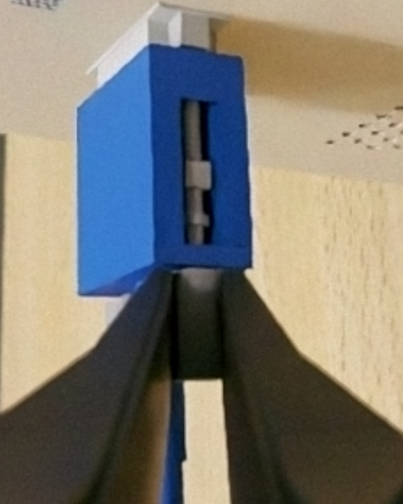

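Call:
execute_actions --actions '[[[1.345,1.661,1.2,-0.393,0.002,3.096,-1,-1.2,0.7,0.5,0.1,0.3,1.2,-1],[1.307,1.64,1.1,-0.372,0.005,3.076,-1,-1.2,0.7,0.5,0.1,0.3,1.2,-1],[1.271,1.613,1.005,-0.346,0.01,3.049,-1,-1.2,0.7,0.5,0.1,0.3,1.2,-1],[1.25,1.588,0.949,-0.329,0.015,3.022,-1,-1.2,0.7,0.5,0.1,0.3,1.2,-1],[1.228,1.564,0.893,-0.308,0.022,2.997,-1,-1.2,0.7,0.5,0.1,0.3,1.2,-1],[1.206,1.542,0.837,-0.283,0.03,2.972,-1,-1.2,0.7,0.5,0.1,0.3,1.2,-1],[1.184,1.522,0.781,-0.26,0.038,2.948,-1,-1.2,0.7,0.5,0.1,0.3,1.2,-1],[1.161,1.503,0.725,-0.232,0.047,2.925,-1,-1.2,0.7,0.5,0.1,0.3,1.2,-1],[1.139,1.487,0.669,-0.203,0.057,2.902,-1,-1.2,0.7,0.5,0.1,0.3,1.2,-1],[1.116,1.471,0.613,-0.173,0.067,2.881,-1,-1.2,0.7,0.5,0.1,0.3,1.2,-1],[1.092,1.458,0.557,-0.139,0.08,2.86,-1,-1.2,0.7,0.5,0.1,0.3,1.2,-1],[1.068,1.446,0.501,-0.104,0.092,2.84,-1,-1.2,0.7,0.5,0.1,0.3,1.2,-1],[1.063,1.438,0.496,-0.1,0.099,2.826,-1,-1.2,0.7,0.5,0.1,0.3,1.2,-1],[1.068,1.434,0.505,-0.102,0.104,2.818,-1,-1.2,0.7,0.5,0.1,0.3,1.2,-1],[1.082,1.434,0.54,-0.123,0.101,2.818,-1,-1.2,0.7,0.5,0.1,0.3,1.2,-1]],[[1.092,1.434,0.56,-0.134,0.101,2.818,-1,-1.2,0.7,0.5,0.1,0.3,1.2,-1],[1.097,1.434,0.575,-0.138,0.101,2.818,-0.68,-1.2,0.7,0.5,0.1,0.3,1.2,-1],[1.105,1.445,0.585,-0.145,0.096,2.825,-0.68,-1.2,0.7,0.5,0.1,0.3,1.2,-1],[1.12,1.457,0.6,-0.158,0.09,2.835,-0.68,-1.2,0.7,0.5,0.1,0.3,1.2,-1],[1.15,1.472,0.66,-0.195,0.083,2.848,-0.68,-1.2,0.7,0.5,0.1,0.3,1.2,-1],[1.205,1.481,0.79,-0.272,0.07,2.865,-0.68,-1.2,0.7,0.5,0.1,0.3,1.2,-1],[1.235,1.493,0.855,-0.308,0.058,2.885,-0.68,-1.2,0.7,0.5,0.1,0.3,1.2,-1],[1.257,1.506,0.91,-0.333,0.046,2.906,-0.68,-1.2,0.7,0.5,0.1,0.3,1.2,-1],[1.28,1.522,0.966,-0.353,0.037,2.927,-0.68,-1.2,0.7,0.5,0.1,0.3,1.2,-1],[1.301,1.538,1.022,-0.375,0.028,2.95,-0.68,-1.2,0.7,0.5,0.1,0.3,1.2,-1],[1.324,1.557,1.078,-0.394,0.019,2.973,-0.68,-1.2,0.7,0.5,0.1,0.3,1.2,-1],[1.346,1.577,1.134,-0.408,0.011,2.997,-0.68,-1.2,0.7,0.5,0.1,0.3,1.2,-1],[1.368,1.599,1.19,-0.425,0.005,3.022,-0.68,-1.2,0.7,0.5,0.1,0.3,1.2,-1],[1.39,1.623,1.246,-0.435,-0.001,3.047,-0.68,-1.2,0.7,0.5,0.1,0.3,1.2,-1],[1.41,1.648,1.302,-0.444,-0.006,3.074,-0.68,-1.2,0.7,0.5,0.1,0.3,1.2,-1]],[[1.43,1.675,1.358,-0.453,-0.01,3.101,-0.68,-1.2,0.7,0.5,0.1,0.3,1.2,-1],[1.428,1.693,1.35,-0.446,-0.012,3.118,-0.68,-1.2,0.7,0.5,0.1,0.3,1.2,-1],[1.414,1.701,1.32,-0.437,-0.013,3.126,-0.68,-1.2,0.7,0.5,0.1,0.3,1.2,-1],[1.402,1.701,1.29,-0.43,-0.013,3.126,-0.68,-1.2,0.7,0.5,0.1,0.3,1.2,-1],[1.396,1.701,1.278,-0.425,-0.013,3.126,-0.72,-1.2,0.7,0.5,0.1,0.3,1.2,-1],[1.396,1.701,1.275,-0.425,-0.013,3.126,-0.76,-1.2,0.7,0.5,0.1,0.3,1.2,-1],[1.39,1.695,1.27,-0.42,-0.01,3.12,-0.8,-1.2,0.7,0.5,0.1,0.3,1.2,-1],[1.38,1.685,1.263,-0.413,-0.006,3.11,-0.85,-1.2,0.7,0.5,0.1,0.3,1.2,-1],[1.372,1.675,1.26,-0.408,-0.003,3.105,-1,-1.2,0.7,0.5,0.1,0.3,1.2,-1]],[[1.345,1.661,1.2,-0.393,0.002,3.096,-1,-1.2,0.7,0.5,0.1,0.3,1.2,-1],[1.307,1.64,1.1,-0.372,0.005,3.076,-1,-1.2,0.7,0.5,0.1,0.3,1.2,-1],[1.271,1.613,1.005,-0.346,0.01,3.049,-1,-1.2,0.7,0.5,0.1,0.3,1.2,-1],[1.25,1.588,0.949,-0.329,0.015,3.022,-1,-1.2,0.7,0.5,0.1,0.3,1.2,-1],[1.228,1.564,0.893,-0.308,0.022,2.997,-1,-1.2,0.7,0.5,0.1,0.3,1.2,-1],[1.206,1.542,0.837,-0.283,0.03,2.972,-1,-1.2,0.7,0.5,0.1,0.3,1.2,-1],[1.184,1.522,0.781,-0.26,0.038,2.948,-1,-1.2,0.7,0.5,0.1,0.3,1.2,-1],[1.161,1.503,0.725,-0.232,0.047,2.925,-1,-1.2,0.7,0.5,0.1,0.3,1.2,-1],[1.139,1.487,0.669,-0.203,0.057,2.902,-1,-1.2,0.7,0.5,0.1,0.3,1.2,-1],[1.116,1.471,0.613,-0.173,0.067,2.881,-1,-1.2,0.7,0.5,0.1,0.3,1.2,-1],[1.092,1.458,0.557,-0.139,0.08,2.86,-1,-1.2,0.7,0.5,0.1,0.3,1.2,-1],[1.068,1.446,0.501,-0.104,0.092,2.84,-1,-1.2,0.7,0.5,0.1,0.3,1.2,-1],[1.063,1.438,0.496,-0.1,0.099,2.826,-1,-1.2,0.7,0.5,0.1,0.3,1.2,-1],[1.068,1.434,0.505,-0.102,0.104,2.818,-1,-1.2,0.7,0.5,0.1,0.3,1.2,-1],[1.082,1.434,0.54,-0.123,0.101,2.818,-1,-1.2,0.7,0.5,0.1,0.3,1.2,-1]],[[1.092,1.434,0.56,-0.134,0.101,2.818,-1,-1.2,0.7,0.5,0.1,0.3,1.2,-1],[1.097,1.434,0.575,-0.138,0.101,2.818,-0.68,-1.2,0.7,0.5,0.1,0.3,1.2,-1],[1.105,1.445,0.585,-0.145,0.096,2.825,-0.68,-1.2,0.7,0.5,0.1,0.3,1.2,-1],[1.12,1.457,0.6,-0.158,0.09,2.835,-0.68,-1.2,0.7,0.5,0.1,0.3,1.2,-1],[1.15,1.472,0.66,-0.195,0.083,2.848,-0.68,-1.2,0.7,0.5,0.1,0.3,1.2,-1],[1.205,1.481,0.79,-0.272,0.07,2.865,-0.68,-1.2,0.7,0.5,0.1,0.3,1.2,-1],[1.235,1.493,0.855,-0.308,0.058,2.885,-0.68,-1.2,0.7,0.5,0.1,0.3,1.2,-1],[1.257,1.506,0.91,-0.333,0.046,2.906,-0.68,-1.2,0.7,0.5,0.1,0.3,1.2,-1],[1.28,1.522,0.966,-0.353,0.037,2.927,-0.68,-1.2,0.7,0.5,0.1,0.3,1.2,-1],[1.301,1.538,1.022,-0.375,0.028,2.95,-0.68,-1.2,0.7,0.5,0.1,0.3,1.2,-1],[1.324,1.557,1.078,-0.394,0.019,2.973,-0.68,-1.2,0.7,0.5,0.1,0.3,1.2,-1],[1.346,1.577,1.134,-0.408,0.011,2.997,-0.68,-1.2,0.7,0.5,0.1,0.3,1.2,-1],[1.368,1.599,1.19,-0.425,0.005,3.022,-0.68,-1.2,0.7,0.5,0.1,0.3,1.2,-1],[1.39,1.623,1.246,-0.435,-0.001,3.047,-0.68,-1.2,0.7,0.5,0.1,0.3,1.2,-1],[1.41,1.648,1.302,-0.444,-0.006,3.074,-0.68,-1.2,0.7,0.5,0.1,0.3,1.2,-1]],[[1.43,1.675,1.358,-0.453,-0.01,3.101,-0.68,-1.2,0.7,0.5,0.1,0.3,1.2,-1],[1.428,1.693,1.35,-0.446,-0.012,3.118,-0.68,-1.2,0.7,0.5,0.1,0.3,1.2,-1],[1.414,1.701,1.32,-0.437,-0.013,3.126,-0.68,-1.2,0.7,0.5,0.1,0.3,1.2,-1],[1.402,1.701,1.29,-0.43,-0.013,3.126,-0.68,-1.2,0.7,0.5,0.1,0.3,1.2,-1],[1.396,1.701,1.278,-0.425,-0.013,3.126,-0.72,-1.2,0.7,0.5,0.1,0.3,1.2,-1],[1.396,1.701,1.275,-0.425,-0.013,3.126,-0.76,-1.2,0.7,0.5,0.1,0.3,1.2,-1],[1.39,1.695,1.27,-0.42,-0.01,3.12,-0.8,-1.2,0.7,0.5,0.1,0.3,1.2,-1],[1.38,1.685,1.263,-0.413,-0.006,3.11,-0.85,-1.2,0.7,0.5,0.1,0.3,1.2,-1],[1.372,1.675,1.26,-0.408,-0.003,3.105,-1,-1.2,0.7,0.5,0.1,0.3,1.2,-1]],[[1.345,1.661,1.2,-0.393,0.002,3.096,-1,-1.2,0.7,0.5,0.1,0.3,1.2,-1],[1.307,1.64,1.1,-0.372,0.005,3.076,-1,-1.2,0.7,0.5,0.1,0.3,1.2,-1],[1.271,1.613,1.005,-0.346,0.01,3.049,-1,-1.2,0.7,0.5,0.1,0.3,1.2,-1],[1.25,1.588,0.949,-0.329,0.015,3.022,-1,-1.2,0.7,0.5,0.1,0.3,1.2,-1],[1.228,1.564,0.893,-0.308,0.022,2.997,-1,-1.2,0.7,0.5,0.1,0.3,1.2,-1],[1.206,1.542,0.837,-0.283,0.03,2.972,-1,-1.2,0.7,0.5,0.1,0.3,1.2,-1],[1.184,1.522,0.781,-0.26,0.038,2.948,-1,-1.2,0.7,0.5,0.1,0.3,1.2,-1],[1.161,1.503,0.725,-0.232,0.047,2.925,-1,-1.2,0.7,0.5,0.1,0.3,1.2,-1],[1.139,1.487,0.669,-0.203,0.057,2.902,-1,-1.2,0.7,0.5,0.1,0.3,1.2,-1],[1.116,1.471,0.613,-0.173,0.067,2.881,-1,-1.2,0.7,0.5,0.1,0.3,1.2,-1],[1.092,1.458,0.557,-0.139,0.08,2.86,-1,-1.2,0.7,0.5,0.1,0.3,1.2,-1],[1.068,1.446,0.501,-0.104,0.092,2.84,-1,-1.2,0.7,0.5,0.1,0.3,1.2,-1],[1.063,1.438,0.496,-0.1,0.099,2.826,-1,-1.2,0.7,0.5,0.1,0.3,1.2,-1],[1.068,1.434,0.505,-0.102,0.104,2.818,-1,-1.2,0.7,0.5,0.1,0.3,1.2,-1],[1.082,1.434,0.54,-0.123,0.101,2.818,-1,-1.2,0.7,0.5,0.1,0.3,1.2,-1]],[[1.092,1.434,0.56,-0.134,0.101,2.818,-1,-1.2,0.7,0.5,0.1,0.3,1.2,-1],[1.097,1.434,0.575,-0.138,0.101,2.818,-0.68,-1.2,0.7,0.5,0.1,0.3,1.2,-1],[1.105,1.445,0.585,-0.145,0.096,2.825,-0.68,-1.2,0.7,0.5,0.1,0.3,1.2,-1],[1.12,1.457,0.6,-0.158,0.09,2.835,-0.68,-1.2,0.7,0.5,0.1,0.3,1.2,-1],[1.15,1.472,0.66,-0.195,0.083,2.848,-0.68,-1.2,0.7,0.5,0.1,0.3,1.2,-1],[1.205,1.481,0.79,-0.272,0.07,2.865,-0.68,-1.2,0.7,0.5,0.1,0.3,1.2,-1],[1.235,1.493,0.855,-0.308,0.058,2.885,-0.68,-1.2,0.7,0.5,0.1,0.3,1.2,-1],[1.257,1.506,0.91,-0.333,0.046,2.906,-0.68,-1.2,0.7,0.5,0.1,0.3,1.2,-1],[1.28,1.522,0.966,-0.353,0.037,2.927,-0.68,-1.2,0.7,0.5,0.1,0.3,1.2,-1],[1.301,1.538,1.022,-0.375,0.028,2.95,-0.68,-1.2,0.7,0.5,0.1,0.3,1.2,-1],[1.324,1.557,1.078,-0.394,0.019,2.973,-0.68,-1.2,0.7,0.5,0.1,0.3,1.2,-1],[1.346,1.577,1.134,-0.408,0.011,2.997,-0.68,-1.2,0.7,0.5,0.1,0.3,1.2,-1],[1.368,1.599,1.19,-0.425,0.005,3.022,-0.68,-1.2,0.7,0.5,0.1,0.3,1.2,-1],[1.39,1.623,1.246,-0.435,-0.001,3.047,-0.68,-1.2,0.7,0.5,0.1,0.3,1.2,-1],[1.41,1.648,1.302,-0.444,-0.006,3.074,-0.68,-1.2,0.7,0.5,0.1,0.3,1.2,-1]],[[1.43,1.675,1.358,-0.453,-0.01,3.101,-0.68,-1.2,0.7,0.5,0.1,0.3,1.2,-1],[1.428,1.693,1.35,-0.446,-0.012,3.118,-0.68,-1.2,0.7,0.5,0.1,0.3,1.2,-1],[1.414,1.701,1.32,-0.437,-0.013,3.126,-0.68,-1.2,0.7,0.5,0.1,0.3,1.2,-1],[1.402,1.701,1.29,-0.43,-0.013,3.126,-0.68,-1.2,0.7,0.5,0.1,0.3,1.2,-1],[1.396,1.701,1.278,-0.425,-0.013,3.126,-0.72,-1.2,0.7,0.5,0.1,0.3,1.2,-1],[1.396,1.701,1.275,-0.425,-0.013,3.126,-0.76,-1.2,0.7,0.5,0.1,0.3,1.2,-1],[1.39,1.695,1.27,-0.42,-0.01,3.12,-0.8,-1.2,0.7,0.5,0.1,0.3,1.2,-1],[1.38,1.685,1.263,-0.413,-0.006,3.11,-0.85,-1.2,0.7,0.5,0.1,0.3,1.2,-1],[1.372,1.675,1.26,-0.408,-0.003,3.105,-1,-1.2,0.7,0.5,0.1,0.3,1.2,-1]],[[1.345,1.661,1.2,-0.393,0.002,3.096,-1,-1.2,0.7,0.5,0.1,0.3,1.2,-1],[1.307,1.64,1.1,-0.372,0.005,3.076,-1,-1.2,0.7,0.5,0.1,0.3,1.2,-1],[1.271,1.613,1.005,-0.346,0.01,3.049,-1,-1.2,0.7,0.5,0.1,0.3,1.2,-1],[1.25,1.588,0.949,-0.329,0.015,3.022,-1,-1.2,0.7,0.5,0.1,0.3,1.2,-1],[1.228,1.564,0.893,-0.308,0.022,2.997,-1,-1.2,0.7,0.5,0.1,0.3,1.2,-1],[1.206,1.542,0.837,-0.283,0.03,2.972,-1,-1.2,0.7,0.5,0.1,0.3,1.2,-1],[1.184,1.522,0.781,-0.26,0.038,2.948,-1,-1.2,0.7,0.5,0.1,0.3,1.2,-1],[1.161,1.503,0.725,-0.232,0.047,2.925,-1,-1.2,0.7,0.5,0.1,0.3,1.2,-1],[1.139,1.487,0.669,-0.203,0.057,2.902,-1,-1.2,0.7,0.5,0.1,0.3,1.2,-1],[1.116,1.471,0.613,-0.173,0.067,2.881,-1,-1.2,0.7,0.5,0.1,0.3,1.2,-1],[1.092,1.458,0.557,-0.139,0.08,2.86,-1,-1.2,0.7,0.5,0.1,0.3,1.2,-1],[1.068,1.446,0.501,-0.104,0.092,2.84,-1,-1.2,0.7,0.5,0.1,0.3,1.2,-1],[1.063,1.438,0.496,-0.1,0.099,2.826,-1,-1.2,0.7,0.5,0.1,0.3,1.2,-1],[1.068,1.434,0.505,-0.102,0.104,2.818,-1,-1.2,0.7,0.5,0.1,0.3,1.2,-1],[1.082,1.434,0.54,-0.123,0.101,2.818,-1,-1.2,0.7,0.5,0.1,0.3,1.2,-1]],[[1.092,1.434,0.56,-0.134,0.101,2.818,-1,-1.2,0.7,0.5,0.1,0.3,1.2,-1],[1.097,1.434,0.575,-0.138,0.101,2.818,-0.68,-1.2,0.7,0.5,0.1,0.3,1.2,-1],[1.105,1.445,0.585,-0.145,0.096,2.825,-0.68,-1.2,0.7,0.5,0.1,0.3,1.2,-1],[1.12,1.457,0.6,-0.158,0.09,2.835,-0.68,-1.2,0.7,0.5,0.1,0.3,1.2,-1],[1.15,1.472,0.66,-0.195,0.083,2.848,-0.68,-1.2,0.7,0.5,0.1,0.3,1.2,-1],[1.205,1.481,0.79,-0.272,0.07,2.865,-0.68,-1.2,0.7,0.5,0.1,0.3,1.2,-1],[1.235,1.493,0.855,-0.308,0.058,2.885,-0.68,-1.2,0.7,0.5,0.1,0.3,1.2,-1],[1.257,1.506,0.91,-0.333,0.046,2.906,-0.68,-1.2,0.7,0.5,0.1,0.3,1.2,-1],[1.28,1.522,0.966,-0.353,0.037,2.927,-0.68,-1.2,0.7,0.5,0.1,0.3,1.2,-1],[1.301,1.538,1.022,-0.375,0.028,2.95,-0.68,-1.2,0.7,0.5,0.1,0.3,1.2,-1],[1.324,1.557,1.078,-0.394,0.019,2.973,-0.68,-1.2,0.7,0.5,0.1,0.3,1.2,-1],[1.346,1.577,1.134,-0.408,0.011,2.997,-0.68,-1.2,0.7,0.5,0.1,0.3,1.2,-1],[1.368,1.599,1.19,-0.425,0.005,3.022,-0.68,-1.2,0.7,0.5,0.1,0.3,1.2,-1],[1.39,1.623,1.246,-0.435,-0.001,3.047,-0.68,-1.2,0.7,0.5,0.1,0.3,1.2,-1],[1.41,1.648,1.302,-0.444,-0.006,3.074,-0.68,-1.2,0.7,0.5,0.1,0.3,1.2,-1]],[[1.43,1.675,1.358,-0.453,-0.01,3.101,-0.68,-1.2,0.7,0.5,0.1,0.3,1.2,-1],[1.428,1.693,1.35,-0.446,-0.012,3.118,-0.68,-1.2,0.7,0.5,0.1,0.3,1.2,-1],[1.414,1.701,1.32,-0.437,-0.013,3.126,-0.68,-1.2,0.7,0.5,0.1,0.3,1.2,-1],[1.402,1.701,1.29,-0.43,-0.013,3.126,-0.68,-1.2,0.7,0.5,0.1,0.3,1.2,-1],[1.396,1.701,1.278,-0.425,-0.013,3.126,-0.72,-1.2,0.7,0.5,0.1,0.3,1.2,-1],[1.396,1.701,1.275,-0.425,-0.013,3.126,-0.76,-1.2,0.7,0.5,0.1,0.3,1.2,-1],[1.39,1.695,1.27,-0.42,-0.01,3.12,-0.8,-1.2,0.7,0.5,0.1,0.3,1.2,-1],[1.38,1.685,1.263,-0.413,-0.006,3.11,-0.85,-1.2,0.7,0.5,0.1,0.3,1.2,-1],[1.372,1.675,1.26,-0.408,-0.003,3.105,-1,-1.2,0.7,0.5,0.1,0.3,1.2,-1]],[[1.345,1.661,1.2,-0.393,0.002,3.096,-1,-1.2,0.7,0.5,0.1,0.3,1.2,-1],[1.307,1.64,1.1,-0.372,0.005,3.076,-1,-1.2,0.7,0.5,0.1,0.3,1.2,-1],[1.271,1.613,1.005,-0.346,0.01,3.049,-1,-1.2,0.7,0.5,0.1,0.3,1.2,-1],[1.25,1.588,0.949,-0.329,0.015,3.022,-1,-1.2,0.7,0.5,0.1,0.3,1.2,-1],[1.228,1.564,0.893,-0.308,0.022,2.997,-1,-1.2,0.7,0.5,0.1,0.3,1.2,-1],[1.206,1.542,0.837,-0.283,0.03,2.972,-1,-1.2,0.7,0.5,0.1,0.3,1.2,-1],[1.184,1.522,0.781,-0.26,0.038,2.948,-1,-1.2,0.7,0.5,0.1,0.3,1.2,-1],[1.161,1.503,0.725,-0.232,0.047,2.925,-1,-1.2,0.7,0.5,0.1,0.3,1.2,-1],[1.139,1.487,0.669,-0.203,0.057,2.902,-1,-1.2,0.7,0.5,0.1,0.3,1.2,-1],[1.116,1.471,0.613,-0.173,0.067,2.881,-1,-1.2,0.7,0.5,0.1,0.3,1.2,-1],[1.092,1.458,0.557,-0.139,0.08,2.86,-1,-1.2,0.7,0.5,0.1,0.3,1.2,-1],[1.068,1.446,0.501,-0.104,0.092,2.84,-1,-1.2,0.7,0.5,0.1,0.3,1.2,-1],[1.063,1.438,0.496,-0.1,0.099,2.826,-1,-1.2,0.7,0.5,0.1,0.3,1.2,-1],[1.068,1.434,0.505,-0.102,0.104,2.818,-1,-1.2,0.7,0.5,0.1,0.3,1.2,-1],[1.082,1.434,0.54,-0.123,0.101,2.818,-1,-1.2,0.7,0.5,0.1,0.3,1.2,-1]],[[1.092,1.434,0.56,-0.134,0.101,2.818,-1,-1.2,0.7,0.5,0.1,0.3,1.2,-1],[1.097,1.434,0.575,-0.138,0.101,2.818,-0.68,-1.2,0.7,0.5,0.1,0.3,1.2,-1],[1.105,1.445,0.585,-0.145,0.096,2.825,-0.68,-1.2,0.7,0.5,0.1,0.3,1.2,-1],[1.12,1.457,0.6,-0.158,0.09,2.835,-0.68,-1.2,0.7,0.5,0.1,0.3,1.2,-1],[1.15,1.472,0.66,-0.195,0.083,2.848,-0.68,-1.2,0.7,0.5,0.1,0.3,1.2,-1],[1.205,1.481,0.79,-0.272,0.07,2.865,-0.68,-1.2,0.7,0.5,0.1,0.3,1.2,-1],[1.235,1.493,0.855,-0.308,0.058,2.885,-0.68,-1.2,0.7,0.5,0.1,0.3,1.2,-1],[1.257,1.506,0.91,-0.333,0.046,2.906,-0.68,-1.2,0.7,0.5,0.1,0.3,1.2,-1],[1.28,1.522,0.966,-0.353,0.037,2.927,-0.68,-1.2,0.7,0.5,0.1,0.3,1.2,-1],[1.301,1.538,1.022,-0.375,0.028,2.95,-0.68,-1.2,0.7,0.5,0.1,0.3,1.2,-1],[1.324,1.557,1.078,-0.394,0.019,2.973,-0.68,-1.2,0.7,0.5,0.1,0.3,1.2,-1],[1.346,1.577,1.134,-0.408,0.011,2.997,-0.68,-1.2,0.7,0.5,0.1,0.3,1.2,-1],[1.368,1.599,1.19,-0.425,0.005,3.022,-0.68,-1.2,0.7,0.5,0.1,0.3,1.2,-1],[1.39,1.623,1.246,-0.435,-0.001,3.047,-0.68,-1.2,0.7,0.5,0.1,0.3,1.2,-1],[1.41,1.648,1.302,-0.444,-0.006,3.074,-0.68,-1.2,0.7,0.5,0.1,0.3,1.2,-1]],[[1.43,1.675,1.358,-0.453,-0.01,3.101,-0.68,-1.2,0.7,0.5,0.1,0.3,1.2,-1],[1.428,1.693,1.35,-0.446,-0.012,3.118,-0.68,-1.2,0.7,0.5,0.1,0.3,1.2,-1],[1.414,1.701,1.32,-0.437,-0.013,3.126,-0.68,-1.2,0.7,0.5,0.1,0.3,1.2,-1],[1.402,1.701,1.29,-0.43,-0.013,3.126,-0.68,-1.2,0.7,0.5,0.1,0.3,1.2,-1],[1.396,1.701,1.278,-0.425,-0.013,3.126,-0.72,-1.2,0.7,0.5,0.1,0.3,1.2,-1],[1.396,1.701,1.275,-0.425,-0.013,3.126,-0.76,-1.2,0.7,0.5,0.1,0.3,1.2,-1],[1.39,1.695,1.27,-0.42,-0.01,3.12,-0.8,-1.2,0.7,0.5,0.1,0.3,1.2,-1],[1.38,1.685,1.263,-0.413,-0.006,3.11,-0.85,-1.2,0.7,0.5,0.1,0.3,1.2,-1],[1.372,1.675,1.26,-0.408,-0.003,3.105,-1,-1.2,0.7,0.5,0.1,0.3,1.2,-1]]]'

Call:
zoom_image --camera "cam_left_wrist" --region '[260, 190, 420, 390]'

Scene clock: 324.23 s.
left_arm: end_effector_position=(+0.5399, +0.2897, +0.1145) grip_measured=-0.838 end_effector_quat_wxyz=(+0.489, +0.309, +0.701, +0.417) | right_arm: end_effector_position=(+0.1053, -0.3160, +0.3592) grip_measured=-1.000 end_effector_quat_wxyz=(-0.086, +0.180, +0.980, +0.027)
Joint names: [wrist pitch, elbow, wrist roll, wrist yaw, waist, shoulder]
Joint positions: left_arm=[ 1.394  1.682  1.254 -0.411 -0.007  3.108  0.007] | right_arm=[-1.212  0.705  0.495  0.1    0.304  1.196  0.   ]
Joint velocities: left_arm=[-0.007  0.007 -0.051 -0.066  0.007 -0.007 -0.001] | right_arm=[-0.022  0.002  0.022  0.022 -0.002 -0.022  0.   ]
Joint targets: left_arm=[1.372 1.675 1.260 -0.408 -0.003 3.105] | right_arm=[-1.200 0.700 0.500 0.100 0.300 1.200]
Joint stiffness scale: left_arm=[1. 1. 1. 1. 1. 1.] | right_arm=[1. 1. 1. 1. 1. 1.]
camera_calibration (this result's frames):
cam_left_wrist: T_world_to_cam=[[-0.0306408, -0.461365, -0.886681, 0.251361], [-0.934106, 0.328888, -0.13885, 0.445305], [0.355679, 0.823999, -0.441041, -0.242824], [0, 0, 0, 1]] pos_world=[0.510032, 0.1696, 0.177613]
cam_right_wrist: T_world_to_cam=[[-0.341802, -0.939463, -0.0241148, -0.255606], [-0.489454, 0.156054, 0.857952, -0.18085], [-0.802251, 0.305053, -0.513163, 0.512], [0, 0, 0, 1]] pos_world=[0.234868, -0.368097, 0.411736]

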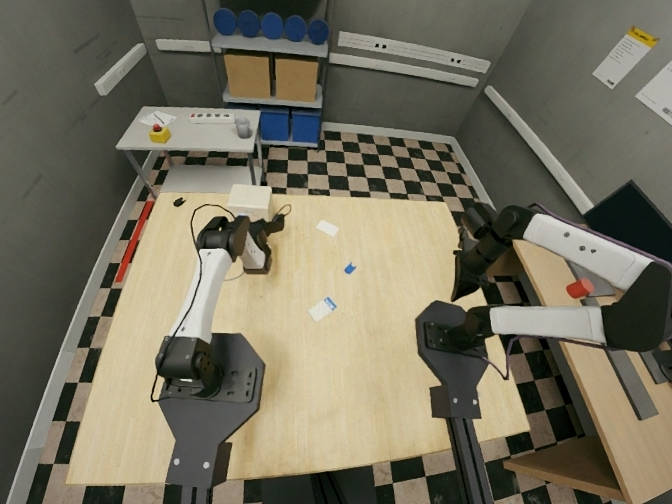

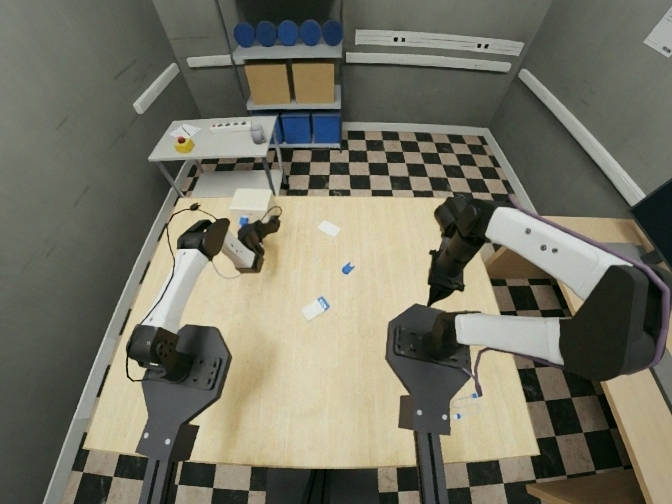

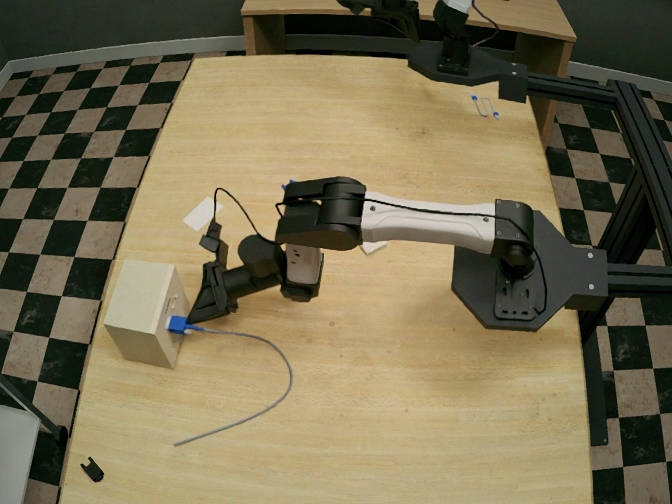

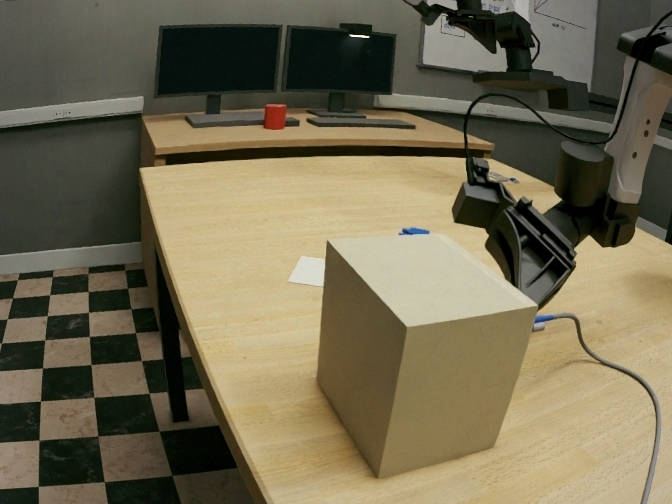

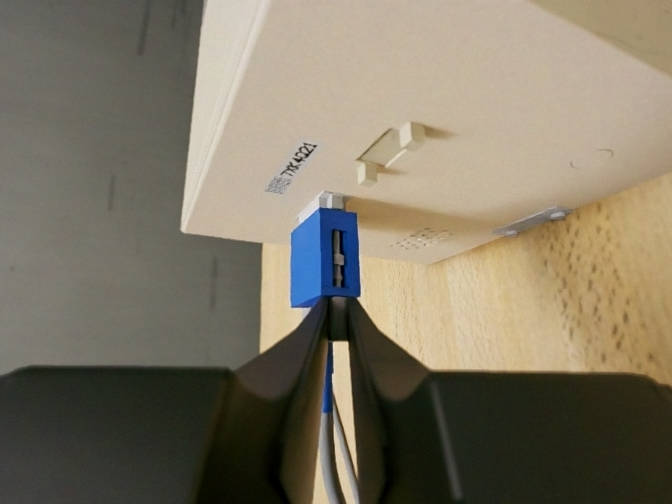

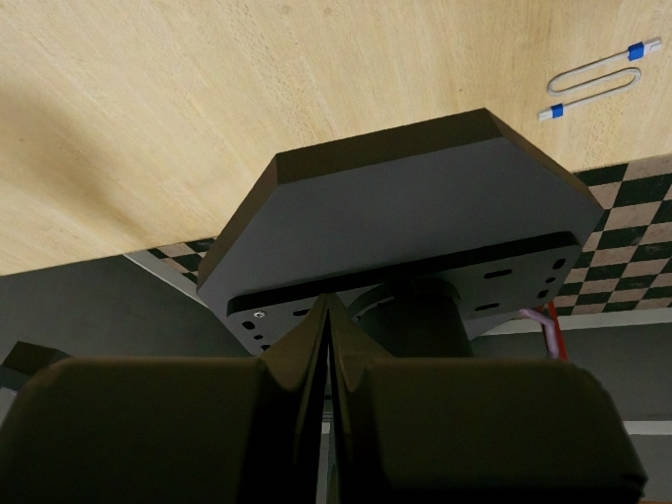

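Region (260, 190, 420, 390) of cam_left_wrist's 672x504 image, scaled by 2.520, with more detail than that image has; it fills the left 403 columns of this view, and the rest is white.

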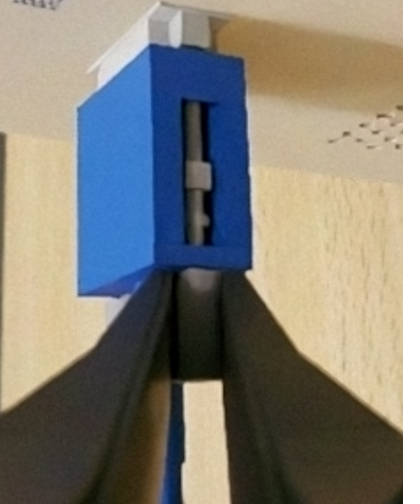

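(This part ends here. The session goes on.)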